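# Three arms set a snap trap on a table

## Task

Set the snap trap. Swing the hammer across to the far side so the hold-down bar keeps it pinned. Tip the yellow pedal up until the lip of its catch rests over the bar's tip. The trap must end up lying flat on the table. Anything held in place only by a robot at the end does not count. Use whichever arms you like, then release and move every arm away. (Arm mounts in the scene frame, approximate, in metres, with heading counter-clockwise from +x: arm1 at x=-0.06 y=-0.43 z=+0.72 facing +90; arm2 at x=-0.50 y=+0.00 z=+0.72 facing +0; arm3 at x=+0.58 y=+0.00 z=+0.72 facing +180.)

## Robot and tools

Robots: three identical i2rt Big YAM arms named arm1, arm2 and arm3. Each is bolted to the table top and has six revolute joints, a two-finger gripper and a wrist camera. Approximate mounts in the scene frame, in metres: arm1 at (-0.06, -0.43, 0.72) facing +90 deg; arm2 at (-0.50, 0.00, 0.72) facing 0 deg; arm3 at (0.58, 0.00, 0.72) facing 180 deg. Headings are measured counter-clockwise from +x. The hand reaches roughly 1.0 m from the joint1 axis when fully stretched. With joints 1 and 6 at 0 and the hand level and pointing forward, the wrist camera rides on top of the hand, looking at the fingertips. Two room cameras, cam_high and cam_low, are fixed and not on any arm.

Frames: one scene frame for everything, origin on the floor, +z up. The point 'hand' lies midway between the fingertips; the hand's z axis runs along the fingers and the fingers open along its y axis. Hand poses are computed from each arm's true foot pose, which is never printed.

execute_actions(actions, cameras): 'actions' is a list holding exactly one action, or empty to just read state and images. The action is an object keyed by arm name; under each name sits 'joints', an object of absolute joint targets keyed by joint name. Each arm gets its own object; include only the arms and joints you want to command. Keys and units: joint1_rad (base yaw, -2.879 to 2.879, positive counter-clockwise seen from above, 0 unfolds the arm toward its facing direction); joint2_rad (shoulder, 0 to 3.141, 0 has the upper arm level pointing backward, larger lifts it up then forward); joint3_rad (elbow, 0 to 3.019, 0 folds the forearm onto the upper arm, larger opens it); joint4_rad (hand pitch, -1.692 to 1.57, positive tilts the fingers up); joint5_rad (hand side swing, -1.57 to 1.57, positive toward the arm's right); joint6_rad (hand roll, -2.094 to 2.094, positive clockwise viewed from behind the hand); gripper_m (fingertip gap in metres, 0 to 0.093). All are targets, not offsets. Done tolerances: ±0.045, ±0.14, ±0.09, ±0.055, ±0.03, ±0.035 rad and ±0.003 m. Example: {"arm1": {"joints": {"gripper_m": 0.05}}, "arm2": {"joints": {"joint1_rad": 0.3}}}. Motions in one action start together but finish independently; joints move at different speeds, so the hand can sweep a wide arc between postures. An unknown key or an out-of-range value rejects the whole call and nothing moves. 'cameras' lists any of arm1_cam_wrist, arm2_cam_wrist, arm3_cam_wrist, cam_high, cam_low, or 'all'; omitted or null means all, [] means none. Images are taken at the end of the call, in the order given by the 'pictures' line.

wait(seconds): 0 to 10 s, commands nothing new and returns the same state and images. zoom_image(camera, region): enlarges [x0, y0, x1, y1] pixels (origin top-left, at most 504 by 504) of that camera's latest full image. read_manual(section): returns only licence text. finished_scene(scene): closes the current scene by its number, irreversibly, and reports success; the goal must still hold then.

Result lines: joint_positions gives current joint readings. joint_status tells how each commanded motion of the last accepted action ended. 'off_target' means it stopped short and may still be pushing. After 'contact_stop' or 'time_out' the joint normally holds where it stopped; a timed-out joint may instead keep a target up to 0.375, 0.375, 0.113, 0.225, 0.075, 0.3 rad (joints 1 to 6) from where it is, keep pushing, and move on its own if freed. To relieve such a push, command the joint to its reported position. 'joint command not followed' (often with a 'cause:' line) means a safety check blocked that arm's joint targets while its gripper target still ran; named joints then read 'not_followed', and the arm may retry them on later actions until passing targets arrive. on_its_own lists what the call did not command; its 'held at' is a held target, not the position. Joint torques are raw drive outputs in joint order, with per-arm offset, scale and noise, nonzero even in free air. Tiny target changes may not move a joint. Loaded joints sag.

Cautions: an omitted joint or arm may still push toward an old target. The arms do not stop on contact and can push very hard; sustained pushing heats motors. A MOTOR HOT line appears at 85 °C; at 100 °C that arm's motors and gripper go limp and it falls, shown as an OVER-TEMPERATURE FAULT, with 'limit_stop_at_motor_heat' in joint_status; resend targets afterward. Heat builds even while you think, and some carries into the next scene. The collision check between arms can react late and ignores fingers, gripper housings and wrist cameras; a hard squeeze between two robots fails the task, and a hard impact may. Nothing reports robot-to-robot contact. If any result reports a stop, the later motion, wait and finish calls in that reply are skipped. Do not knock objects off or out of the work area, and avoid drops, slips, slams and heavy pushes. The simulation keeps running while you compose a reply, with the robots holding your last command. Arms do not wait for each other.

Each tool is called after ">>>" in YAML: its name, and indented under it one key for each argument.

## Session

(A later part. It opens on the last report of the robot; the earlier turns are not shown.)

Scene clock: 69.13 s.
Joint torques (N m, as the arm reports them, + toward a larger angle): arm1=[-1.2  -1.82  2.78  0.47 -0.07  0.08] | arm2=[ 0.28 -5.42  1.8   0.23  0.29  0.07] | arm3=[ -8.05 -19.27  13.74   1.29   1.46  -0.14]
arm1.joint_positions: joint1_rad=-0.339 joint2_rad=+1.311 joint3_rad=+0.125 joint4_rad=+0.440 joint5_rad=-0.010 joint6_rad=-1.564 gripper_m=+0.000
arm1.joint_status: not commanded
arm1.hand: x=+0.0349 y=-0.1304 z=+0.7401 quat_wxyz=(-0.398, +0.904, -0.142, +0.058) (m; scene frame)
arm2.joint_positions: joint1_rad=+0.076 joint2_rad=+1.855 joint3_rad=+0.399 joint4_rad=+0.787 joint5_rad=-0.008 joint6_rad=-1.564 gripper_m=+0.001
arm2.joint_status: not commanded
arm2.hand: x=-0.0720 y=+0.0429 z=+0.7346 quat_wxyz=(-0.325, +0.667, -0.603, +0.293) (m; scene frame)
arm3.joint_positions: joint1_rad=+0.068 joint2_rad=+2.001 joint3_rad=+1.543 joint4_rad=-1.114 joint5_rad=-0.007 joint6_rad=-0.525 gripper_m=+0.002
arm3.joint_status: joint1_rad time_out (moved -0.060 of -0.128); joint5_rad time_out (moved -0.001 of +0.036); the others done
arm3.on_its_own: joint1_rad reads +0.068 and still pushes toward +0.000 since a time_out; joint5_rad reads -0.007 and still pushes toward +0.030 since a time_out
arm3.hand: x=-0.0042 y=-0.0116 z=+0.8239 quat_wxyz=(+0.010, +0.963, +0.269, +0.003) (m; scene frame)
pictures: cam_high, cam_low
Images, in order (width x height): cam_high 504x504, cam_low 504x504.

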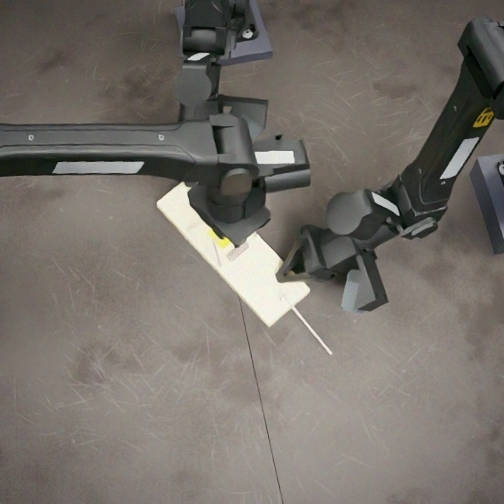

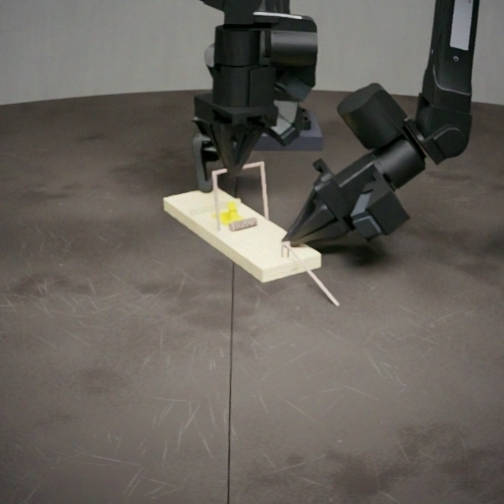

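>>> execute_actions:
  actions:
    - {"arm3":{"joints":{"joint1_rad":-0.07,"joint2_rad":2.13,"joint3_rad":1.69,"joint4_rad":-1.09,"joint6_rad":-0.6}}}
  cameras: ["cam_low","arm3_cam_wrist"]

Scene clock: 71.17 s.
Joint torques (N m, as the arm reports them, + toward a larger angle): arm1=[-1.38 -2.52  2.99  0.65 -0.08  0.05] | arm2=[ 0.22 -5.53  1.76  0.23  0.28  0.04] | arm3=[ -7.83 -16.24  11.32   2.11   1.42  -0.09]
arm1.joint_positions: joint1_rad=-0.339 joint2_rad=+1.311 joint3_rad=+0.125 joint4_rad=+0.440 joint5_rad=-0.010 joint6_rad=-1.564 gripper_m=+0.000
arm1.joint_status: not commanded
arm1.hand: x=+0.0349 y=-0.1304 z=+0.7401 quat_wxyz=(-0.398, +0.904, -0.142, +0.058) (m; scene frame)
arm2.joint_positions: joint1_rad=+0.076 joint2_rad=+1.855 joint3_rad=+0.399 joint4_rad=+0.787 joint5_rad=-0.008 joint6_rad=-1.564 gripper_m=+0.001
arm2.joint_status: not commanded
arm2.hand: x=-0.0720 y=+0.0429 z=+0.7346 quat_wxyz=(-0.325, +0.667, -0.603, +0.293) (m; scene frame)
arm3.joint_positions: joint1_rad=-0.005 joint2_rad=+2.075 joint3_rad=+1.636 joint4_rad=-1.133 joint5_rad=-0.007 joint6_rad=-0.589 gripper_m=+0.002
arm3.joint_status: joint1_rad time_out (moved -0.072 of -0.138); the others done
arm3.on_its_own: joint1_rad reads -0.005 and still pushes toward -0.070 since a time_out; joint5_rad reads -0.007 and still pushes toward +0.030 since a time_out
arm3.hand: x=-0.0292 y=+0.0320 z=+0.8128 quat_wxyz=(+0.010, +0.964, +0.265, +0.003) (m; scene frame)
pictures: arm3_cam_wrist, cam_low
Images, in order (width x height): arm3_cam_wrist 504x504, cam_low 504x504.

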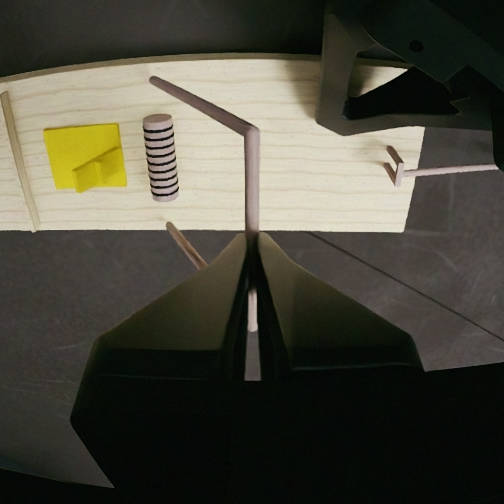

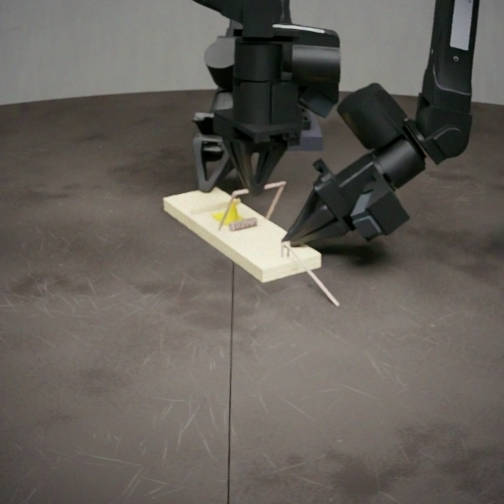

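>>> execute_actions:
  actions:
    - {"arm3":{"joints":{"joint2_rad":2.17}},"arm1":{"joints":{"joint2_rad":1.38,"joint4_rad":0.39,"joint3_rad":0.09}},"arm2":{"joints":{"joint2_rad":1.7,"joint3_rad":0.2,"joint4_rad":0.9}}}
  cameras: []

>>> execute_actions:
  actions:
    - {"arm3":{"joints":{"joint1_rad":-0.08,"joint2_rad":2.24,"joint3_rad":1.69,"joint4_rad":-1.07,"joint5_rad":0.015,"joint6_rad":-0.64}}}
  cameras: ["cam_low","arm3_cam_wrist"]

Scene clock: 72.30 s.
Joint torques (N m, as the arm reports them, + toward a larger angle): arm1=[-1.32 -1.04  1.18 -0.38  0.63  0.09] | arm2=[ 0.23 -6.65  2.3   2.99  0.14  0.05] | arm3=[ -8.39 -14.28   9.57   2.26   1.25   0.11]
arm1.joint_positions: joint1_rad=-0.339 joint2_rad=+1.329 joint3_rad=+0.140 joint4_rad=+0.440 joint5_rad=-0.030 joint6_rad=-1.564 gripper_m=+0.000
arm1.joint_status: all done
arm1.hand: x=+0.0332 y=-0.1246 z=+0.7395 quat_wxyz=(-0.398, +0.906, -0.138, +0.049) (m; scene frame)
arm2.joint_positions: joint1_rad=+0.076 joint2_rad=+1.703 joint3_rad=+0.197 joint4_rad=+0.879 joint5_rad=-0.004 joint6_rad=-1.564 gripper_m=+0.001
arm2.joint_status: all done
arm2.hand: x=-0.1388 y=+0.0358 z=+0.7627 quat_wxyz=(-0.338, +0.659, -0.597, +0.307) (m; scene frame)
arm3.joint_positions: joint1_rad=+0.004 joint2_rad=+2.083 joint3_rad=+1.661 joint4_rad=-1.136 joint5_rad=-0.003 joint6_rad=-0.609 gripper_m=+0.002
arm3.joint_status: all done
arm3.on_its_own: joint1_rad reads +0.004 and still pushes toward -0.070 since a time_out; joint5_rad reads -0.003 and still pushes toward +0.030 since a time_out
arm3.hand: x=-0.0378 y=+0.0279 z=+0.8163 quat_wxyz=(+0.006, +0.960, +0.278, -0.002) (m; scene frame)
pictures: none
joint command not followed: on one or more control steps a check withheld the commanded joint targets of the arm3 arm, and it was not sent them on those steps.
cause: the commanded joint targets would bring a part of the robot too close to another arm (this arm's wrist (the part past joint 4) and the other arm's wrist (the part past joint 4)); next, command targets that bring no part of the robot closer to that arm.
No camera images: the call's "cameras" was empty. Leave "cameras" out to get every camera's image.

Scene clock: 74.03 s.
Joint torques (N m, as the arm reports them, + toward a larger angle): arm1=[-1.4  -0.93  1.11 -0.14  0.63  0.08] | arm2=[ 0.11 -6.54  2.34  3.02  0.15  0.05] | arm3=[ -6.74 -13.04   7.51   1.73   0.92   0.08]
arm1.joint_positions: joint1_rad=-0.339 joint2_rad=+1.329 joint3_rad=+0.140 joint4_rad=+0.440 joint5_rad=-0.030 joint6_rad=-1.564 gripper_m=+0.000
arm1.joint_status: not commanded
arm1.hand: x=+0.0332 y=-0.1246 z=+0.7395 quat_wxyz=(-0.398, +0.906, -0.138, +0.049) (m; scene frame)
arm2.joint_positions: joint1_rad=+0.076 joint2_rad=+1.703 joint3_rad=+0.197 joint4_rad=+0.879 joint5_rad=-0.004 joint6_rad=-1.564 gripper_m=+0.001
arm2.joint_status: not commanded
arm2.hand: x=-0.1388 y=+0.0358 z=+0.7627 quat_wxyz=(-0.338, +0.659, -0.597, +0.307) (m; scene frame)
arm3.joint_positions: joint1_rad=-0.026 joint2_rad=+2.128 joint3_rad=+1.687 joint4_rad=-1.102 joint5_rad=-0.009 joint6_rad=-0.646 gripper_m=+0.002
arm3.joint_status: joint1_rad time_out (moved -0.030 of -0.084); the others done
arm3.on_its_own: joint1_rad reads -0.026 and still pushes toward -0.080 since a time_out
arm3.hand: x=-0.0504 y=+0.0462 z=+0.7981 quat_wxyz=(+0.006, +0.959, +0.282, -0.011) (m; scene frame)
pictures: arm3_cam_wrist, cam_low
Images, in order (width x height): arm3_cam_wrist 504x504, cam_low 504x504.

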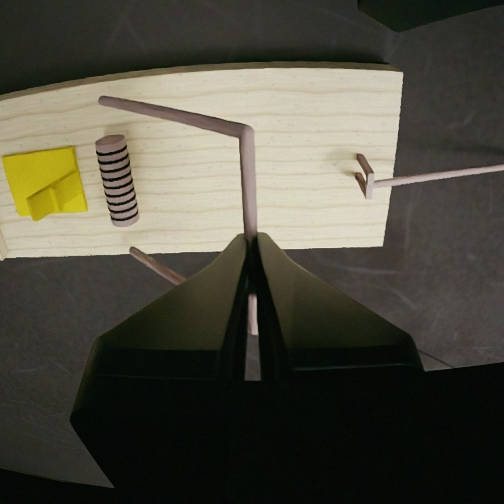

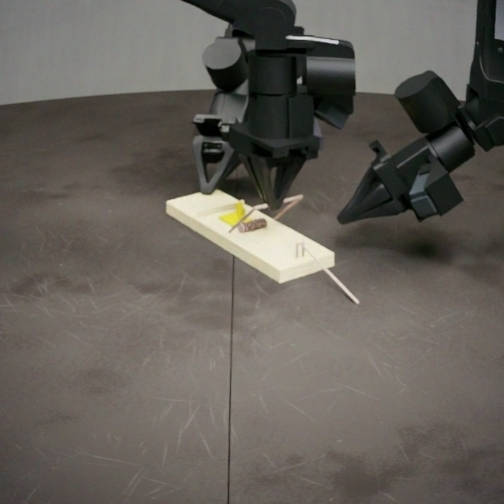

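>>> execute_actions:
  actions:
    - {"arm3":{"joints":{"joint1_rad":-0.075,"joint2_rad":2.35,"joint3_rad":1.70,"joint4_rad":-1.06,"joint5_rad":0.005,"joint6_rad":-0.67}},"arm2":{"joints":{"joint2_rad":1.55,"joint3_rad":0.1,"joint4_rad":0.9}}}
  cameras: ["cam_low","arm3_cam_wrist","cam_high"]

Scene clock: 75.07 s.
Joint torques (N m, as the arm reports them, + toward a larger angle): arm1=[-0.89 -1.32  0.89 -0.25  0.66  0.09] | arm2=[ 0.37 -5.32  2.8   2.99  0.14  0.06] | arm3=[ -4.35 -12.81   5.03   0.51   0.41   0.07]
arm1.joint_positions: joint1_rad=-0.339 joint2_rad=+1.329 joint3_rad=+0.140 joint4_rad=+0.440 joint5_rad=-0.030 joint6_rad=-1.564 gripper_m=+0.000
arm1.joint_status: not commanded
arm1.hand: x=+0.0332 y=-0.1246 z=+0.7395 quat_wxyz=(-0.398, +0.906, -0.138, +0.049) (m; scene frame)
arm2.joint_positions: joint1_rad=+0.076 joint2_rad=+1.552 joint3_rad=+0.098 joint4_rad=+0.881 joint5_rad=-0.004 joint6_rad=-1.564 gripper_m=+0.001
arm2.joint_status: all done
arm2.hand: x=-0.1677 y=+0.0332 z=+0.7890 quat_wxyz=(-0.356, +0.650, -0.588, +0.323) (m; scene frame)
arm3.joint_positions: joint1_rad=-0.047 joint2_rad=+2.227 joint3_rad=+1.727 joint4_rad=-1.063 joint5_rad=-0.006 joint6_rad=-0.675 gripper_m=+0.002
arm3.joint_status: all done
arm3.hand: x=-0.0605 y=+0.0606 z=+0.7508 quat_wxyz=(+0.008, +0.958, +0.286, -0.001) (m; scene frame)
pictures: arm3_cam_wrist, cam_high, cam_low
Images, in order (width x height): arm3_cam_wrist 504x504, cam_high 504x504, cam_low 504x504.

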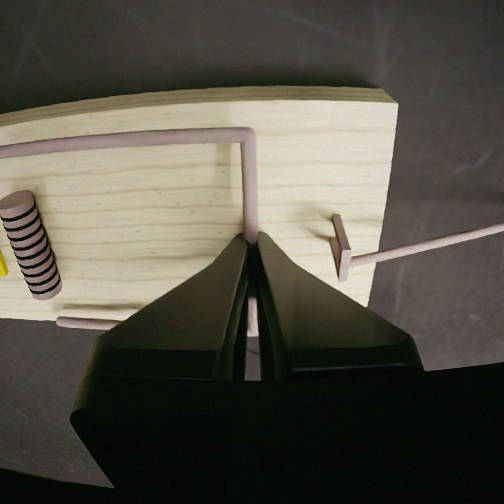

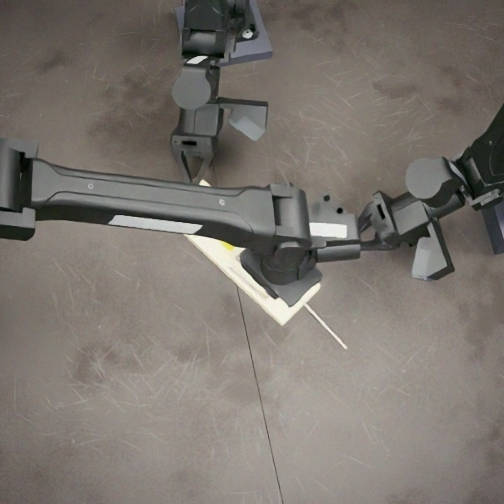

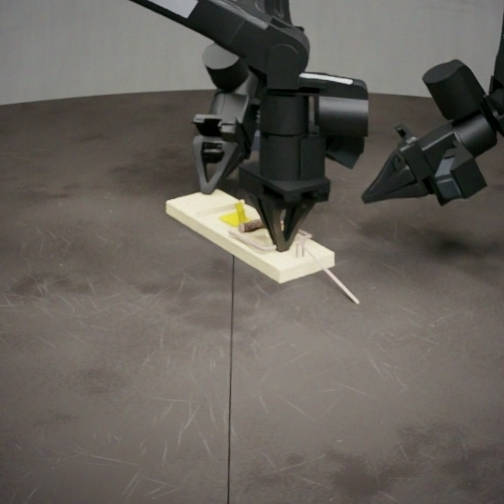

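>>> execute_actions:
  actions:
    - {"arm1":{"joints":{"joint2_rad":1.17,"joint3_rad":0.14,"joint4_rad":0.4,"joint5_rad":0}},"arm2":{"joints":{"joint1_rad":0.5,"joint2_rad":1.2,"joint3_rad":0.1,"joint4_rad":0.6}}}
  cameras: []

>>> execute_actions:
  actions:
    - {"arm1":{"joints":{"joint1_rad":-0.01}}}
  cameras: []

>>> execute_actions:
  actions:
    - {"arm1":{"joints":{"joint2_rad":1.36,"joint3_rad":0.38,"joint4_rad":0.27}}}
  cameras: ["cam_low","arm3_cam_wrist","arm1_cam_wrist"]

Scene clock: 76.77 s.
Joint torques (N m, as the arm reports them, + toward a larger angle): arm1=[-0.54 -4.04  6.26  1.11 -0.06  0.1 ] | arm2=[ 1.34 -3.17  5.51  1.87  0.05  0.05] | arm3=[ -4.37 -12.98   5.02   0.46   0.41   0.07]
arm1.joint_positions: joint1_rad=-0.339 joint2_rad=+1.165 joint3_rad=+0.140 joint4_rad=+0.413 joint5_rad=-0.003 joint6_rad=-1.564 gripper_m=+0.000
arm1.joint_status: all done
arm1.hand: x=+0.0420 y=-0.1119 z=+0.7845 quat_wxyz=(-0.457, +0.876, -0.139, +0.070) (m; scene frame)
arm2.joint_positions: joint1_rad=+0.490 joint2_rad=+1.202 joint3_rad=+0.098 joint4_rad=+0.610 joint5_rad=-0.001 joint6_rad=-1.564 gripper_m=+0.001
arm2.joint_status: all done
arm2.hand: x=-0.2063 y=+0.1657 z=+0.8404 quat_wxyz=(-0.442, +0.741, -0.433, +0.261) (m; scene frame)
arm3.joint_positions: joint1_rad=-0.047 joint2_rad=+2.227 joint3_rad=+1.727 joint4_rad=-1.063 joint5_rad=-0.006 joint6_rad=-0.675 gripper_m=+0.002
arm3.joint_status: not commanded
arm3.hand: x=-0.0605 y=+0.0606 z=+0.7508 quat_wxyz=(+0.008, +0.958, +0.286, -0.001) (m; scene frame)
pictures: none
No camera images: the call's "cameras" was empty. Leave "cameras" out to get every camera's image.

Scene clock: 77.77 s.
Joint torques (N m, as the arm reports them, + toward a larger angle): arm1=[-0.57 -4.61  5.91  1.33 -0.1   0.09] | arm2=[ 1.57 -3.22  5.59  1.9   0.06  0.05] | arm3=[ -4.37 -12.93   5.03   0.46   0.41   0.07]
arm1.joint_positions: joint1_rad=-0.021 joint2_rad=+1.165 joint3_rad=+0.140 joint4_rad=+0.413 joint5_rad=+0.000 joint6_rad=-1.564 gripper_m=+0.000
arm1.joint_status: all done
arm1.hand: x=-0.0623 y=-0.0959 z=+0.7841 quat_wxyz=(-0.462, +0.887, +0.001, -0.002) (m; scene frame)
arm2.joint_positions: joint1_rad=+0.490 joint2_rad=+1.202 joint3_rad=+0.098 joint4_rad=+0.610 joint5_rad=-0.001 joint6_rad=-1.564 gripper_m=+0.001
arm2.joint_status: not commanded
arm2.hand: x=-0.2063 y=+0.1657 z=+0.8404 quat_wxyz=(-0.442, +0.741, -0.433, +0.261) (m; scene frame)
arm3.joint_positions: joint1_rad=-0.047 joint2_rad=+2.227 joint3_rad=+1.727 joint4_rad=-1.063 joint5_rad=-0.006 joint6_rad=-0.675 gripper_m=+0.002
arm3.joint_status: not commanded
arm3.hand: x=-0.0605 y=+0.0606 z=+0.7508 quat_wxyz=(+0.008, +0.958, +0.286, -0.001) (m; scene frame)
pictures: none
No camera images: the call's "cameras" was empty. Leave "cameras" out to get every camera's image.

Scene clock: 78.90 s.
Joint torques (N m, as the arm reports them, + toward a larger angle): arm1=[ 0.11 -7.75  6.85  0.5  -0.09  0.04] | arm2=[ 1.58 -3.3   5.64  1.86  0.04  0.08] | arm3=[ -4.31 -12.99   5.03   0.45   0.41   0.07]
arm1.joint_positions: joint1_rad=-0.021 joint2_rad=+1.358 joint3_rad=+0.366 joint4_rad=+0.284 joint5_rad=+0.000 joint6_rad=-1.564 gripper_m=+0.000
arm1.joint_status: all done
arm1.hand: x=-0.0628 y=-0.0262 z=+0.7823 quat_wxyz=(-0.419, +0.908, +0.001, -0.001) (m; scene frame)
arm2.joint_positions: joint1_rad=+0.490 joint2_rad=+1.202 joint3_rad=+0.098 joint4_rad=+0.610 joint5_rad=-0.001 joint6_rad=-1.564 gripper_m=+0.001
arm2.joint_status: not commanded
arm2.hand: x=-0.2063 y=+0.1657 z=+0.8404 quat_wxyz=(-0.442, +0.741, -0.433, +0.261) (m; scene frame)
arm3.joint_positions: joint1_rad=-0.047 joint2_rad=+2.227 joint3_rad=+1.727 joint4_rad=-1.063 joint5_rad=-0.006 joint6_rad=-0.675 gripper_m=+0.002
arm3.joint_status: not commanded
arm3.hand: x=-0.0605 y=+0.0606 z=+0.7508 quat_wxyz=(+0.008, +0.958, +0.286, -0.001) (m; scene frame)
pictures: arm1_cam_wrist, arm3_cam_wrist, cam_low
Images, in order (width x height): arm1_cam_wrist 504x504, arm3_cam_wrist 504x504, cam_low 504x504.

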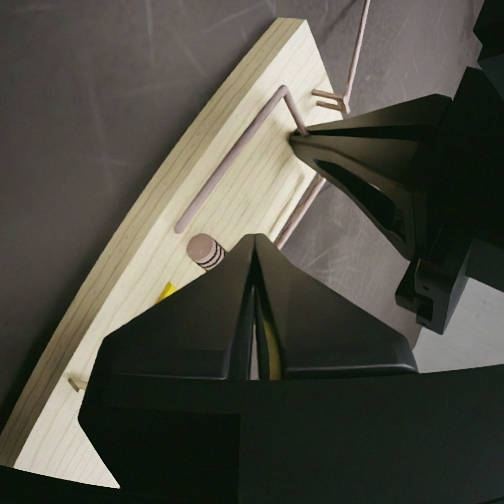

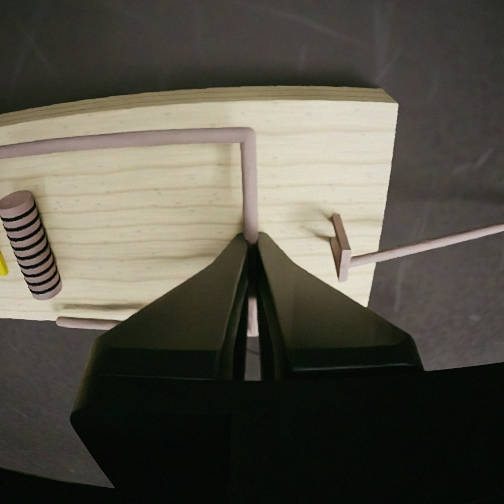

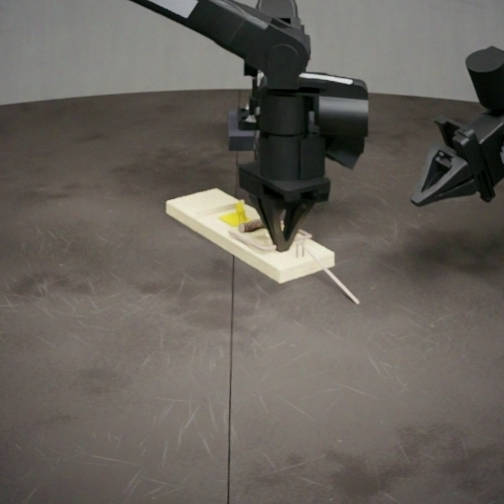

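>>> execute_actions:
  actions:
    - {"arm1":{"joints":{"joint1_rad":0.005,"joint2_rad":1.497,"joint3_rad":0.425,"joint4_rad":0.403}}}
  cameras: ["arm3_cam_wrist","arm1_cam_wrist"]

Scene clock: 79.87 s.
Joint torques (N m, as the arm reports them, + toward a larger angle): arm1=[ 0.68 -9.27  7.61  2.31 -0.07  0.06] | arm2=[ 1.45 -3.17  5.54  1.82  0.06  0.05] | arm3=[ -4.34 -12.93   5.03   0.47   0.41   0.07]
arm1.joint_positions: joint1_rad=-0.009 joint2_rad=+1.494 joint3_rad=+0.397 joint4_rad=+0.382 joint5_rad=+0.000 joint6_rad=-1.564 gripper_m=+0.000
arm1.joint_status: all done
arm1.hand: x=-0.0678 y=-0.0093 z=+0.7595 quat_wxyz=(-0.417, +0.909, +0.007, -0.004) (m; scene frame)
arm2.joint_positions: joint1_rad=+0.490 joint2_rad=+1.202 joint3_rad=+0.098 joint4_rad=+0.610 joint5_rad=-0.001 joint6_rad=-1.564 gripper_m=+0.001
arm2.joint_status: not commanded
arm2.hand: x=-0.2063 y=+0.1657 z=+0.8404 quat_wxyz=(-0.442, +0.741, -0.433, +0.261) (m; scene frame)
arm3.joint_positions: joint1_rad=-0.047 joint2_rad=+2.227 joint3_rad=+1.727 joint4_rad=-1.063 joint5_rad=-0.006 joint6_rad=-0.675 gripper_m=+0.002
arm3.joint_status: not commanded
arm3.hand: x=-0.0605 y=+0.0606 z=+0.7508 quat_wxyz=(+0.008, +0.958, +0.286, -0.001) (m; scene frame)
pictures: arm1_cam_wrist, arm3_cam_wrist
Images, in order (width x height): arm1_cam_wrist 504x504, arm3_cam_wrist 504x504.

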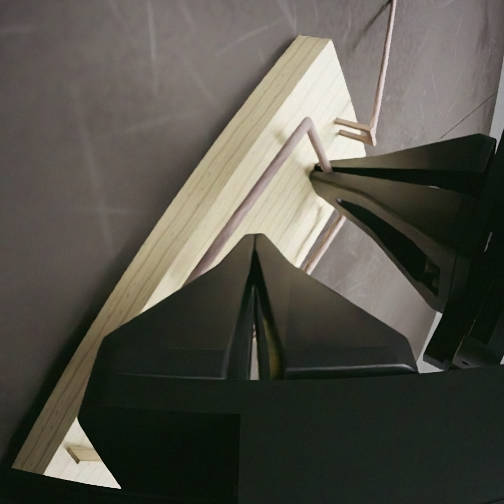

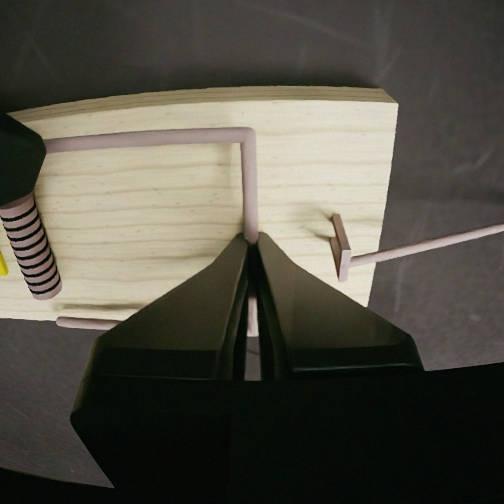

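>>> execute_actions:
  actions:
    - {"arm1":{"joints":{"joint1_rad":0.028,"joint2_rad":1.525,"joint3_rad":0.46,"joint4_rad":0.41}}}
  cameras: ["arm3_cam_wrist","arm1_cam_wrist","cam_high"]

Scene clock: 80.63 s.
Joint torques (N m, as the arm reports them, + toward a larger angle): arm1=[ 1.03 -9.17  7.51  2.34 -0.05  0.08] | arm2=[ 1.48 -3.36  5.54  1.84  0.04  0.06] | arm3=[ -4.37 -12.95   5.03   0.46   0.41   0.07]
arm1.joint_positions: joint1_rad=+0.016 joint2_rad=+1.512 joint3_rad=+0.433 joint4_rad=+0.391 joint5_rad=+0.000 joint6_rad=-1.564 gripper_m=+0.000
arm1.joint_status: all done
arm1.hand: x=-0.0790 y=+0.0070 z=+0.7664 quat_wxyz=(-0.428, +0.904, +0.018, -0.009) (m; scene frame)
arm2.joint_positions: joint1_rad=+0.490 joint2_rad=+1.202 joint3_rad=+0.098 joint4_rad=+0.610 joint5_rad=-0.001 joint6_rad=-1.564 gripper_m=+0.001
arm2.joint_status: not commanded
arm2.hand: x=-0.2063 y=+0.1657 z=+0.8404 quat_wxyz=(-0.442, +0.741, -0.433, +0.261) (m; scene frame)
arm3.joint_positions: joint1_rad=-0.047 joint2_rad=+2.227 joint3_rad=+1.727 joint4_rad=-1.063 joint5_rad=-0.006 joint6_rad=-0.675 gripper_m=+0.002
arm3.joint_status: not commanded
arm3.hand: x=-0.0605 y=+0.0606 z=+0.7508 quat_wxyz=(+0.008, +0.958, +0.286, -0.001) (m; scene frame)
pictures: arm1_cam_wrist, arm3_cam_wrist, cam_high
Images, in order (width x height): arm1_cam_wrist 504x504, arm3_cam_wrist 504x504, cam_high 504x504.

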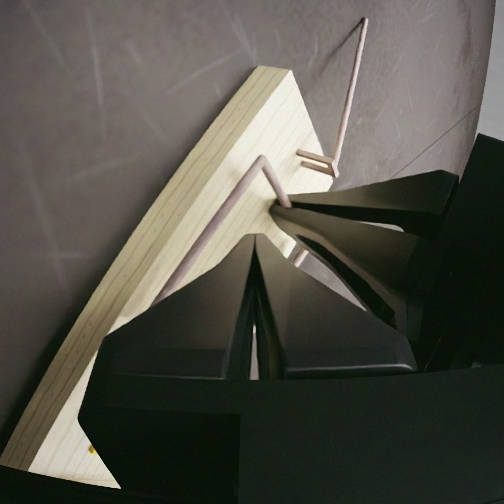

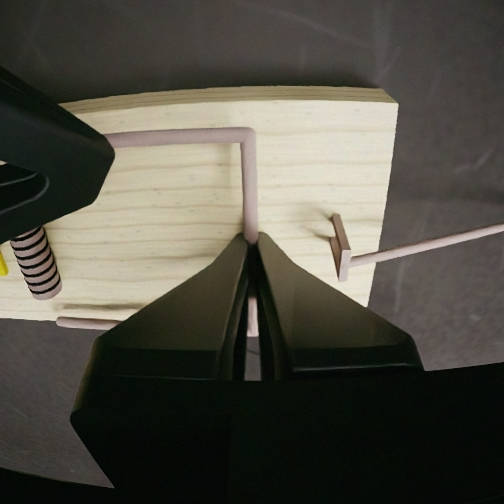

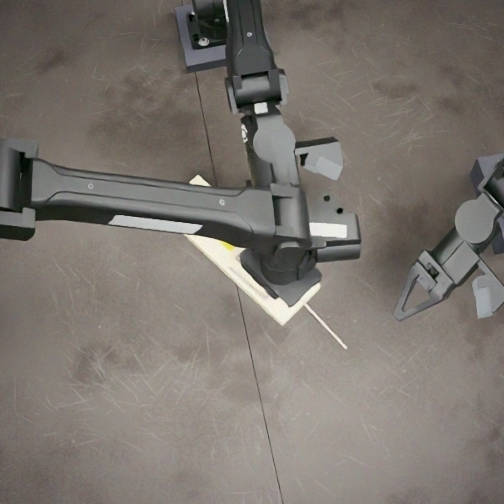

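>>> execute_actions:
  actions:
    - {"arm1":{"joints":{"joint2_rad":1.56,"joint3_rad":0.45}}}
  cameras: []

>>> execute_actions:
  actions:
    - {"arm1":{"joints":{"joint2_rad":1.68,"joint3_rad":0.35,"joint4_rad":0.28}}}
  cameras: ["arm3_cam_wrist","arm1_cam_wrist"]

Scene clock: 81.33 s.
Joint torques (N m, as the arm reports them, + toward a larger angle): arm1=[ 0.49 -9.31  6.49  2.24 -0.05  0.06] | arm2=[ 1.28 -3.15  5.62  1.89  0.06  0.08] | arm3=[ -4.35 -13.05   5.04   0.46   0.4    0.07]
arm1.joint_positions: joint1_rad=+0.016 joint2_rad=+1.549 joint3_rad=+0.433 joint4_rad=+0.394 joint5_rad=+0.000 joint6_rad=-1.564 gripper_m=+0.000
arm1.joint_status: all done
arm1.hand: x=-0.0788 y=+0.0032 z=+0.7517 quat_wxyz=(-0.412, +0.911, +0.018, -0.009) (m; scene frame)
arm2.joint_positions: joint1_rad=+0.490 joint2_rad=+1.202 joint3_rad=+0.098 joint4_rad=+0.610 joint5_rad=-0.001 joint6_rad=-1.564 gripper_m=+0.001
arm2.joint_status: not commanded
arm2.hand: x=-0.2063 y=+0.1657 z=+0.8404 quat_wxyz=(-0.442, +0.741, -0.433, +0.261) (m; scene frame)
arm3.joint_positions: joint1_rad=-0.047 joint2_rad=+2.227 joint3_rad=+1.727 joint4_rad=-1.063 joint5_rad=-0.006 joint6_rad=-0.675 gripper_m=+0.002
arm3.joint_status: not commanded
arm3.hand: x=-0.0605 y=+0.0606 z=+0.7508 quat_wxyz=(+0.008, +0.958, +0.286, -0.001) (m; scene frame)
pictures: none
No camera images: the call's "cameras" was empty. Leave "cameras" out to get every camera's image.

Scene clock: 83.23 s.
Joint torques (N m, as the arm reports them, + toward a larger angle): arm1=[ 1.03  0.08 -0.75 -2.46 -0.1   0.12] | arm2=[ 1.1  -2.96  5.59  1.83  0.06  0.07] | arm3=[ -4.33 -12.95   5.02   0.46   0.41   0.07]
arm1.joint_positions: joint1_rad=+0.016 joint2_rad=+1.557 joint3_rad=+0.429 joint4_rad=+0.393 joint5_rad=+0.000 joint6_rad=-1.568 gripper_m=+0.000
arm1.joint_status: joint4_rad time_out (moved -0.001 of -0.114); the others done
arm1.on_its_own: joint4_rad reads +0.393 and still pushes toward +0.280 since a time_out
arm1.hand: x=-0.0786 y=+0.0000 z=+0.7469 quat_wxyz=(-0.407, +0.913, +0.020, -0.008) (m; scene frame)
arm2.joint_positions: joint1_rad=+0.490 joint2_rad=+1.202 joint3_rad=+0.098 joint4_rad=+0.610 joint5_rad=-0.001 joint6_rad=-1.564 gripper_m=+0.001
arm2.joint_status: not commanded
arm2.hand: x=-0.2063 y=+0.1657 z=+0.8404 quat_wxyz=(-0.442, +0.741, -0.433, +0.261) (m; scene frame)
arm3.joint_positions: joint1_rad=-0.047 joint2_rad=+2.227 joint3_rad=+1.727 joint4_rad=-1.063 joint5_rad=-0.006 joint6_rad=-0.675 gripper_m=+0.002
arm3.joint_status: not commanded
arm3.hand: x=-0.0605 y=+0.0606 z=+0.7508 quat_wxyz=(+0.008, +0.958, +0.286, -0.001) (m; scene frame)
pictures: arm1_cam_wrist, arm3_cam_wrist
Images, in order (width x height): arm1_cam_wrist 504x504, arm3_cam_wrist 504x504.

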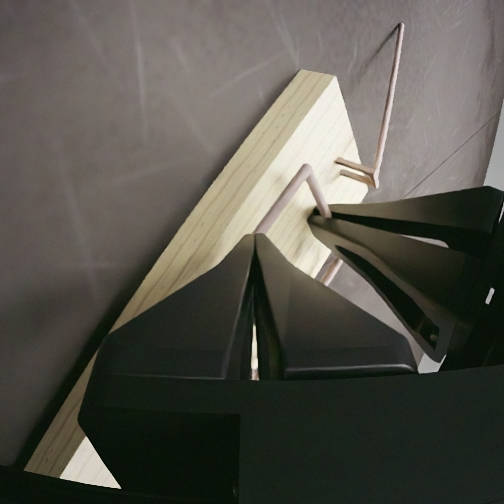

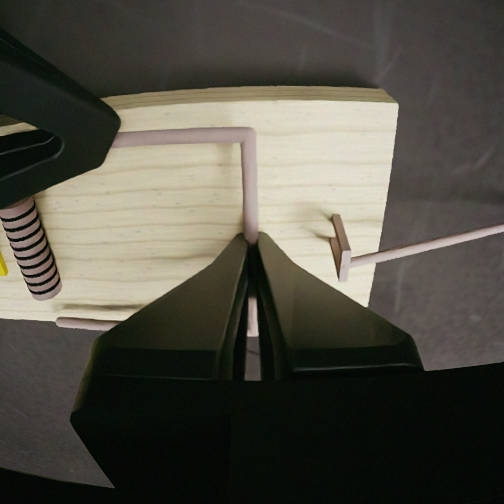

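>>> execute_actions:
  actions:
    - {"arm3":{"joints":{"joint1_rad":-0.05,"joint2_rad":2.23,"joint3_rad":1.745}}}
  cameras: []

>>> execute_actions:
  actions:
    - {"arm3":{"joints":{"gripper_m":0.012}}}
  cameras: ["arm3_cam_wrist","arm1_cam_wrist"]

Scene clock: 84.03 s.
Joint torques (N m, as the arm reports them, + toward a larger angle): arm1=[ 1.15  0.43 -0.34 -2.79 -0.02  0.08] | arm2=[ 1.4  -3.15  5.62  1.87  0.05  0.05] | arm3=[ -2.04 -21.08   8.26   0.46   0.4    0.07]
arm1.joint_positions: joint1_rad=+0.016 joint2_rad=+1.557 joint3_rad=+0.429 joint4_rad=+0.393 joint5_rad=+0.000 joint6_rad=-1.568 gripper_m=+0.000
arm1.joint_status: not commanded
arm1.on_its_own: joint4_rad reads +0.393 and still pushes toward +0.280 since a time_out
arm1.hand: x=-0.0786 y=+0.0000 z=+0.7469 quat_wxyz=(-0.407, +0.913, +0.020, -0.008) (m; scene frame)
arm2.joint_positions: joint1_rad=+0.490 joint2_rad=+1.202 joint3_rad=+0.098 joint4_rad=+0.610 joint5_rad=-0.001 joint6_rad=-1.564 gripper_m=+0.001
arm2.joint_status: not commanded
arm2.hand: x=-0.2063 y=+0.1657 z=+0.8404 quat_wxyz=(-0.442, +0.741, -0.433, +0.261) (m; scene frame)
arm3.joint_positions: joint1_rad=-0.047 joint2_rad=+2.224 joint3_rad=+1.729 joint4_rad=-1.063 joint5_rad=-0.006 joint6_rad=-0.675 gripper_m=+0.002
arm3.joint_status: all done
arm3.hand: x=-0.0621 y=+0.0606 z=+0.7537 quat_wxyz=(+0.007, +0.958, +0.286, -0.004) (m; scene frame)
pictures: none
No camera images: the call's "cameras" was empty. Leave "cameras" out to get every camera's image.

Scene clock: 84.53 s.
Joint torques (N m, as the arm reports them, + toward a larger angle): arm1=[ 0.32  1.03 -0.35 -2.66 -0.12  0.12] | arm2=[ 1.31 -3.04  5.64  1.81  0.04  0.04] | arm3=[ -2.07 -21.05   8.26   0.45   0.29   0.07]
arm1.joint_positions: joint1_rad=+0.016 joint2_rad=+1.551 joint3_rad=+0.427 joint4_rad=+0.393 joint5_rad=+0.000 joint6_rad=-1.569 gripper_m=+0.000
arm1.joint_status: not commanded
arm1.on_its_own: joint4_rad reads +0.393 and still pushes toward +0.280 since a time_out
arm1.hand: x=-0.0786 y=-0.0001 z=+0.7488 quat_wxyz=(-0.409, +0.912, +0.020, -0.008) (m; scene frame)
arm2.joint_positions: joint1_rad=+0.490 joint2_rad=+1.202 joint3_rad=+0.098 joint4_rad=+0.610 joint5_rad=-0.001 joint6_rad=-1.564 gripper_m=+0.001
arm2.joint_status: not commanded
arm2.hand: x=-0.2063 y=+0.1657 z=+0.8404 quat_wxyz=(-0.442, +0.741, -0.433, +0.261) (m; scene frame)
arm3.joint_positions: joint1_rad=-0.047 joint2_rad=+2.223 joint3_rad=+1.729 joint4_rad=-1.063 joint5_rad=-0.003 joint6_rad=-0.675 gripper_m=+0.012
arm3.joint_status: all done
arm3.hand: x=-0.0621 y=+0.0610 z=+0.7539 quat_wxyz=(+0.005, +0.958, +0.286, -0.003) (m; scene frame)
pictures: arm1_cam_wrist, arm3_cam_wrist
Images, in order (width x height): arm1_cam_wrist 504x504, arm3_cam_wrist 504x504.

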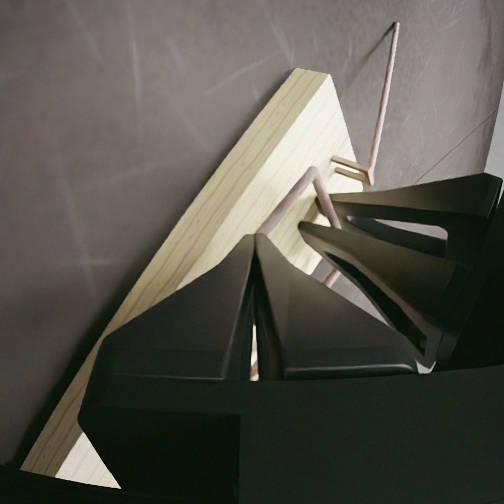

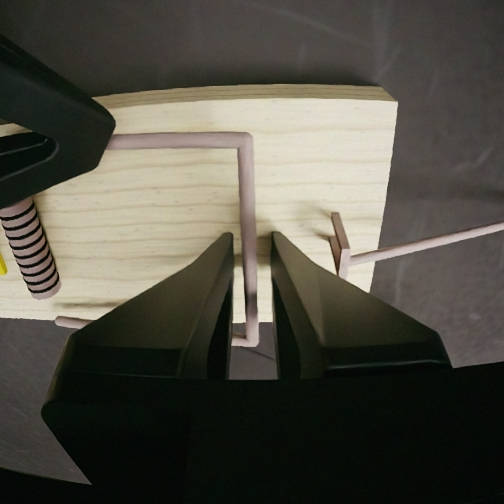

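>>> execute_actions:
  actions:
    - {"arm3":{"joints":{"joint2_rad":1.95,"joint3_rad":1.7,"joint4_rad":-1.2}},"arm1":{"joints":{"joint2_rad":1.70,"joint3_rad":0.34}},"arm2":{"joints":{"joint1_rad":0.9,"joint2_rad":0.6,"joint3_rad":0.3,"joint4_rad":0}}}
  cameras: []

>>> execute_actions:
  actions:
    - {"arm3":{"joints":{"joint1_rad":-0.142,"joint2_rad":1.8,"joint3_rad":1.06,"joint4_rad":0.455,"joint5_rad":0,"joint6_rad":1.57,"gripper_m":0.02}}}
  cameras: []

>>> execute_actions:
  actions:
    - {"arm3":{"joints":{"joint2_rad":2.08}}}
  cameras: ["arm3_cam_wrist","cam_low","cam_high"]

Scene clock: 86.93 s.
Joint torques (N m, as the arm reports them, + toward a larger angle): arm1=[ 1.14  2.83 -0.97 -2.61 -0.24  0.1 ] | arm2=[ 1.26 -0.7  12.17  1.9   0.05  0.07] | arm3=[ -1.57 -17.44   8.11   0.04  -0.07   0.08]
arm1.joint_positions: joint1_rad=+0.016 joint2_rad=+1.549 joint3_rad=+0.426 joint4_rad=+0.393 joint5_rad=+0.005 joint6_rad=-1.570 gripper_m=+0.000
arm1.joint_status: joint2_rad time_out (moved -0.002 of +0.149); the others done
arm1.on_its_own: joint2_rad reads +1.549 and still pushes toward +1.700 since a time_out; joint4_rad reads +0.393 and still pushes toward +0.280 since a time_out
arm1.hand: x=-0.0779 y=-0.0001 z=+0.7493 quat_wxyz=(-0.409, +0.912, +0.020, -0.005) (m; scene frame)
arm2.joint_positions: joint1_rad=+0.892 joint2_rad=+0.601 joint3_rad=+0.268 joint4_rad=+0.010 joint5_rad=-0.001 joint6_rad=-1.564 gripper_m=+0.001
arm2.joint_status: all done
arm2.hand: x=-0.2922 y=+0.2726 z=+0.9864 quat_wxyz=(-0.552, +0.769, -0.261, +0.190) (m; scene frame)
arm3.joint_positions: joint1_rad=-0.052 joint2_rad=+1.926 joint3_rad=+1.698 joint4_rad=-1.185 joint5_rad=+0.007 joint6_rad=-0.675 gripper_m=+0.012
arm3.joint_status: all done
arm3.hand: x=-0.0462 y=+0.0662 z=+0.9241 quat_wxyz=(-0.027, +0.957, +0.282, -0.068) (m; scene frame)
pictures: none
No camera images: the call's "cameras" was empty. Leave "cameras" out to get every camera's image.

not run: a stop came earlier in this reply.

not run: a stop came earlier in this reply.

>>> execute_actions:
  actions:
    - {"arm3":{"joints":{"joint1_rad":-0.142,"joint2_rad":1.7,"joint3_rad":1.06,"joint4_rad":0.455,"joint5_rad":0,"joint6_rad":1.57,"gripper_m":0.02}}}
  cameras: []

>>> execute_actions:
  actions:
    - {"arm3":{"joints":{"joint2_rad":2.08}}}
  cameras: ["arm3_cam_wrist","cam_low","cam_high"]

Scene clock: 89.50 s.
Joint torques (N m, as the arm reports them, + toward a larger angle): arm1=[ 0.95  3.69 -0.87 -2.79 -0.27  0.11] | arm2=[ 1.2  -0.57 12.2   1.94  0.04  0.06] | arm3=[ -0.91 -15.38   7.65   3.25   0.05  -0.02]
arm1.joint_positions: joint1_rad=+0.016 joint2_rad=+1.549 joint3_rad=+0.426 joint4_rad=+0.393 joint5_rad=+0.005 joint6_rad=-1.570 gripper_m=+0.000
arm1.joint_status: not commanded
arm1.on_its_own: joint2_rad reads +1.549 and still pushes toward +1.700 since a time_out; joint4_rad reads +0.393 and still pushes toward +0.280 since a time_out
arm1.hand: x=-0.0779 y=-0.0001 z=+0.7493 quat_wxyz=(-0.409, +0.912, +0.020, -0.005) (m; scene frame)
arm2.joint_positions: joint1_rad=+0.892 joint2_rad=+0.601 joint3_rad=+0.268 joint4_rad=+0.010 joint5_rad=-0.001 joint6_rad=-1.564 gripper_m=+0.001
arm2.joint_status: not commanded
arm2.hand: x=-0.2922 y=+0.2726 z=+0.9864 quat_wxyz=(-0.552, +0.769, -0.261, +0.190) (m; scene frame)
arm3.joint_positions: joint1_rad=-0.152 joint2_rad=+1.694 joint3_rad=+1.061 joint4_rad=+0.429 joint5_rad=+0.001 joint6_rad=+1.560 gripper_m=+0.020
arm3.joint_status: all done
arm3.hand: x=-0.0933 y=+0.1397 z=+1.0122 quat_wxyz=(+0.396, +0.494, -0.603, -0.486) (m; scene frame)
pictures: none
No camera images: the call's "cameras" was empty. Leave "cameras" out to get every camera's image.

Scene clock: 90.70 s.
Joint torques (N m, as the arm reports them, + toward a larger angle): arm1=[ 1.19  2.73 -1.04 -2.65 -0.26  0.1 ] | arm2=[ 1.29 -0.7  12.22  1.84  0.03  0.05] | arm3=[ -0.9  -19.47   5.55   2.23   0.08   0.01]
arm1.joint_positions: joint1_rad=+0.016 joint2_rad=+1.549 joint3_rad=+0.426 joint4_rad=+0.393 joint5_rad=+0.005 joint6_rad=-1.570 gripper_m=+0.000
arm1.joint_status: not commanded
arm1.on_its_own: joint2_rad reads +1.549 and still pushes toward +1.700 since a time_out; joint4_rad reads +0.393 and still pushes toward +0.280 since a time_out
arm1.hand: x=-0.0779 y=-0.0001 z=+0.7493 quat_wxyz=(-0.409, +0.912, +0.020, -0.005) (m; scene frame)
arm2.joint_positions: joint1_rad=+0.892 joint2_rad=+0.601 joint3_rad=+0.268 joint4_rad=+0.010 joint5_rad=-0.001 joint6_rad=-1.564 gripper_m=+0.001
arm2.joint_status: not commanded
arm2.hand: x=-0.2922 y=+0.2726 z=+0.9864 quat_wxyz=(-0.552, +0.769, -0.261, +0.190) (m; scene frame)
arm3.joint_positions: joint1_rad=-0.152 joint2_rad=+2.095 joint3_rad=+1.055 joint4_rad=+0.447 joint5_rad=+0.001 joint6_rad=+1.563 gripper_m=+0.020
arm3.joint_status: all done
arm3.hand: x=-0.0736 y=+0.1335 z=+0.7476 quat_wxyz=(+0.295, +0.561, -0.685, -0.359) (m; scene frame)
pictures: arm3_cam_wrist, cam_high, cam_low
Images, in order (width x height): arm3_cam_wrist 504x504, cam_high 504x504, cam_low 504x504.

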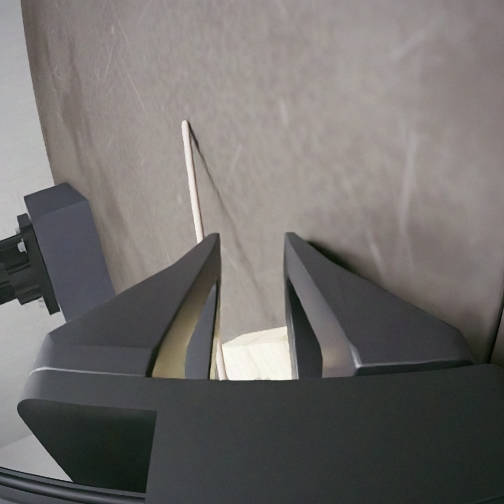

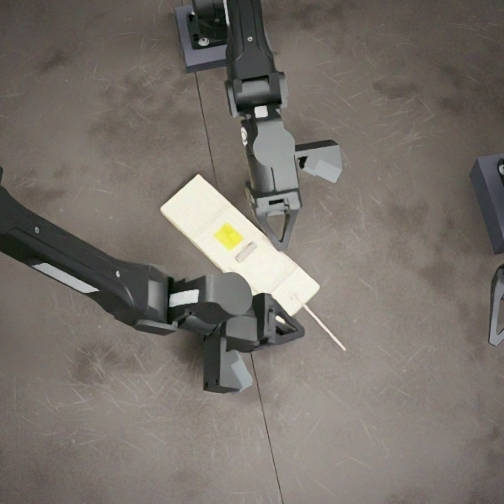

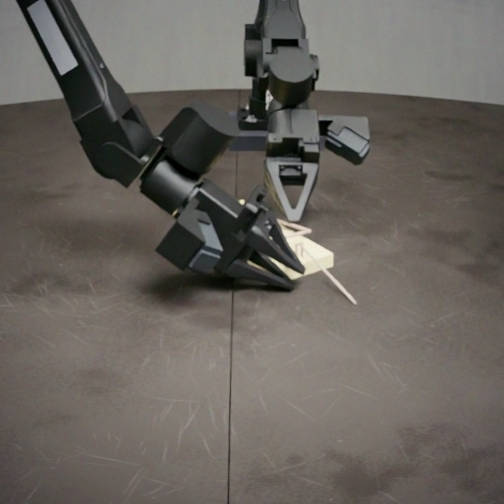

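>>> execute_actions:
  actions:
    - {"arm3":{"joints":{"joint1_rad":-0.125,"joint2_rad":2.14,"joint3_rad":1.14,"joint4_rad":0.395}}}
  cameras: ["arm3_cam_wrist"]

>>> execute_actions:
  actions:
    - {"arm3":{"joints":{"joint2_rad":2.165,"joint3_rad":1.19,"joint4_rad":0.37}}}
  cameras: ["arm3_cam_wrist","cam_low"]

Scene clock: 91.73 s.
Joint torques (N m, as the arm reports them, + toward a larger angle): arm1=[ 0.64  2.17 -1.17 -2.6  -0.23  0.09] | arm2=[ 1.15 -0.41 12.21  1.93  0.05  0.05] | arm3=[ -1.11 -16.02   8.     1.24   0.02   0.01]
arm1.joint_positions: joint1_rad=+0.016 joint2_rad=+1.549 joint3_rad=+0.426 joint4_rad=+0.393 joint5_rad=+0.005 joint6_rad=-1.570 gripper_m=+0.000
arm1.joint_status: not commanded
arm1.on_its_own: joint2_rad reads +1.549 and still pushes toward +1.700 since a time_out; joint4_rad reads +0.393 and still pushes toward +0.280 since a time_out
arm1.hand: x=-0.0779 y=-0.0001 z=+0.7493 quat_wxyz=(-0.409, +0.912, +0.020, -0.005) (m; scene frame)
arm2.joint_positions: joint1_rad=+0.892 joint2_rad=+0.601 joint3_rad=+0.268 joint4_rad=+0.010 joint5_rad=-0.001 joint6_rad=-1.564 gripper_m=+0.001
arm2.joint_status: not commanded
arm2.hand: x=-0.2922 y=+0.2726 z=+0.9864 quat_wxyz=(-0.552, +0.769, -0.261, +0.190) (m; scene frame)
arm3.joint_positions: joint1_rad=-0.133 joint2_rad=+2.108 joint3_rad=+1.106 joint4_rad=+0.412 joint5_rad=+0.002 joint6_rad=+1.563 gripper_m=+0.020
arm3.joint_status: all done
arm3.hand: x=-0.0921 y=+0.1240 z=+0.7520 quat_wxyz=(+0.298, +0.567, -0.680, -0.357) (m; scene frame)
pictures: arm3_cam_wrist
Images, in order (width x height): arm3_cam_wrist 504x504.

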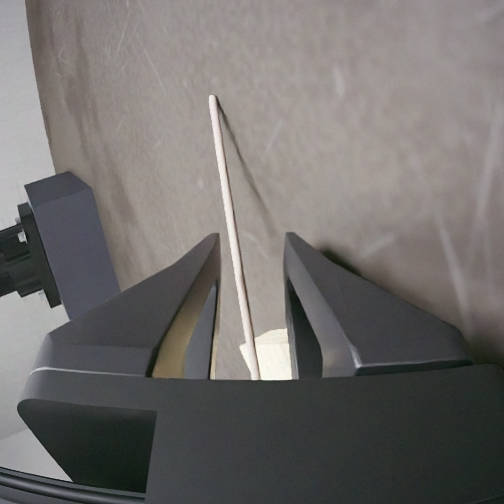

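Scene clock: 92.50 s.
Joint torques (N m, as the arm reports them, + toward a larger angle): arm1=[ 1.01  2.52 -1.1  -2.85 -0.16  0.12] | arm2=[ 1.43 -0.6  12.19  1.96  0.06  0.07] | arm3=[ -1.13 -17.28   8.31   1.25   0.02   0.01]
arm1.joint_positions: joint1_rad=+0.016 joint2_rad=+1.549 joint3_rad=+0.426 joint4_rad=+0.393 joint5_rad=+0.005 joint6_rad=-1.570 gripper_m=+0.000
arm1.joint_status: not commanded
arm1.on_its_own: joint2_rad reads +1.549 and still pushes toward +1.700 since a time_out; joint4_rad reads +0.393 and still pushes toward +0.280 since a time_out
arm1.hand: x=-0.0779 y=-0.0001 z=+0.7493 quat_wxyz=(-0.409, +0.912, +0.020, -0.005) (m; scene frame)
arm2.joint_positions: joint1_rad=+0.892 joint2_rad=+0.601 joint3_rad=+0.268 joint4_rad=+0.010 joint5_rad=-0.001 joint6_rad=-1.564 gripper_m=+0.001
arm2.joint_status: not commanded
arm2.hand: x=-0.2922 y=+0.2726 z=+0.9864 quat_wxyz=(-0.552, +0.769, -0.261, +0.190) (m; scene frame)
arm3.joint_positions: joint1_rad=-0.133 joint2_rad=+2.135 joint3_rad=+1.154 joint4_rad=+0.387 joint5_rad=+0.002 joint6_rad=+1.563 gripper_m=+0.020
arm3.joint_status: all done
arm3.hand: x=-0.1058 y=+0.1264 z=+0.7483 quat_wxyz=(+0.297, +0.568, -0.680, -0.356) (m; scene frame)
pictures: arm3_cam_wrist, cam_low
Images, in order (width x height): arm3_cam_wrist 504x504, cam_low 504x504.

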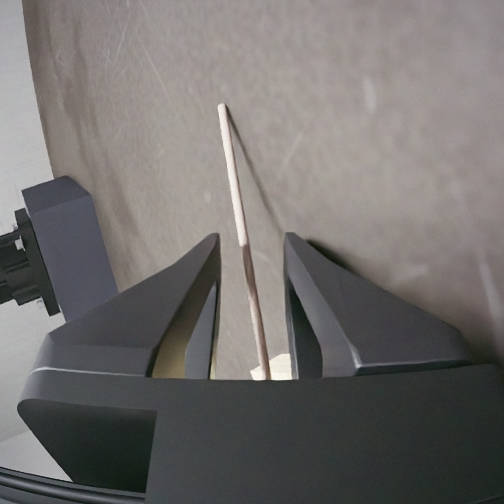

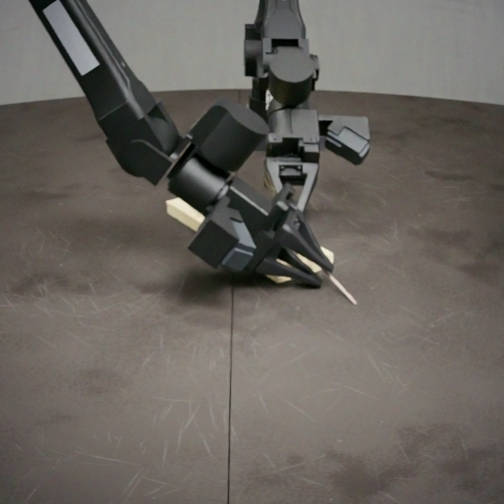

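>>> execute_actions:
  actions: []

Scene clock: 92.90 s.
Joint torques (N m, as the arm reports them, + toward a larger angle): arm1=[ 0.    2.2  -0.96 -2.84 -0.22  0.09] | arm2=[ 1.2  -0.59 12.21  1.92  0.03  0.05] | arm3=[ -1.07 -16.32   8.24   1.24   0.02   0.01]
arm1.joint_positions: joint1_rad=+0.016 joint2_rad=+1.549 joint3_rad=+0.426 joint4_rad=+0.393 joint5_rad=+0.005 joint6_rad=-1.570 gripper_m=+0.000
arm1.joint_status: not commanded
arm1.on_its_own: joint2_rad reads +1.549 and still pushes toward +1.700 since a time_out; joint4_rad reads +0.393 and still pushes toward +0.280 since a time_out
arm1.hand: x=-0.0779 y=-0.0001 z=+0.7493 quat_wxyz=(-0.409, +0.912, +0.020, -0.005) (m; scene frame)
arm2.joint_positions: joint1_rad=+0.892 joint2_rad=+0.601 joint3_rad=+0.268 joint4_rad=+0.010 joint5_rad=-0.001 joint6_rad=-1.564 gripper_m=+0.001
arm2.joint_status: not commanded
arm2.hand: x=-0.2922 y=+0.2726 z=+0.9864 quat_wxyz=(-0.552, +0.769, -0.261, +0.190) (m; scene frame)
arm3.joint_positions: joint1_rad=-0.133 joint2_rad=+2.135 joint3_rad=+1.154 joint4_rad=+0.387 joint5_rad=+0.002 joint6_rad=+1.563 gripper_m=+0.020
arm3.joint_status: all done
arm3.hand: x=-0.1058 y=+0.1264 z=+0.7483 quat_wxyz=(+0.297, +0.568, -0.680, -0.356) (m; scene frame)
pictures: arm1_cam_wrist, arm2_cam_wrist, arm3_cam_wrist, cam_high, cam_low
Images, in order (width x height): arm1_cam_wrist 504x504, arm2_cam_wrist 504x504, arm3_cam_wrist 504x504, cam_high 504x504, cam_low 504x504.

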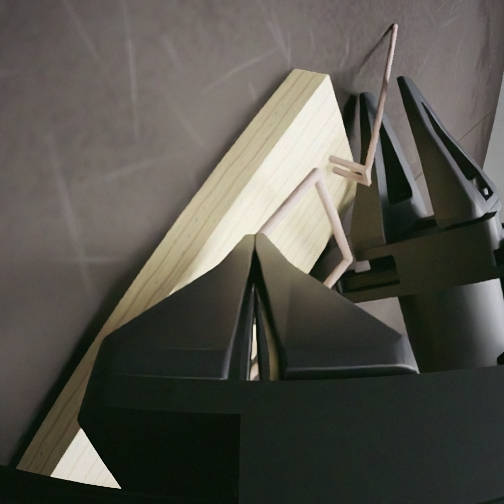

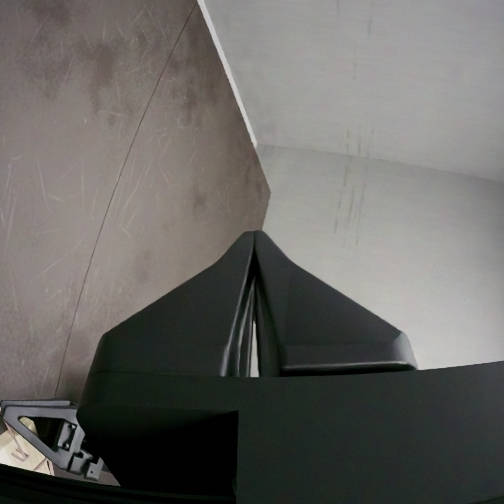

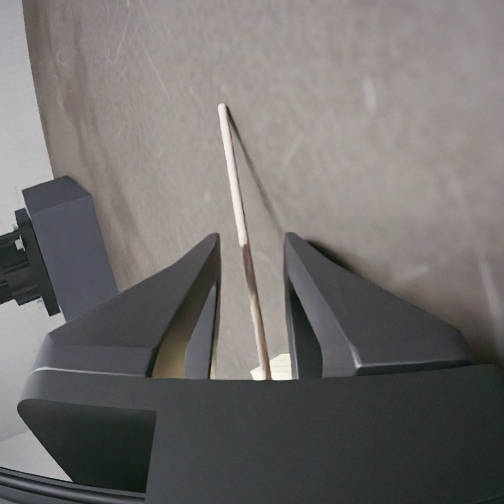

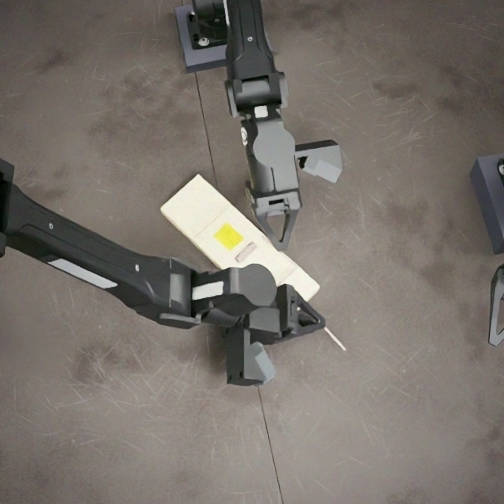

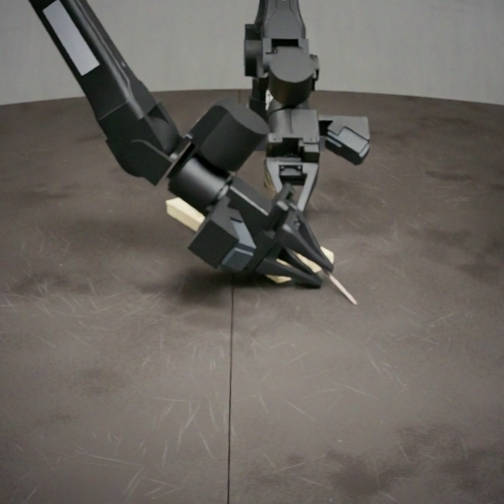

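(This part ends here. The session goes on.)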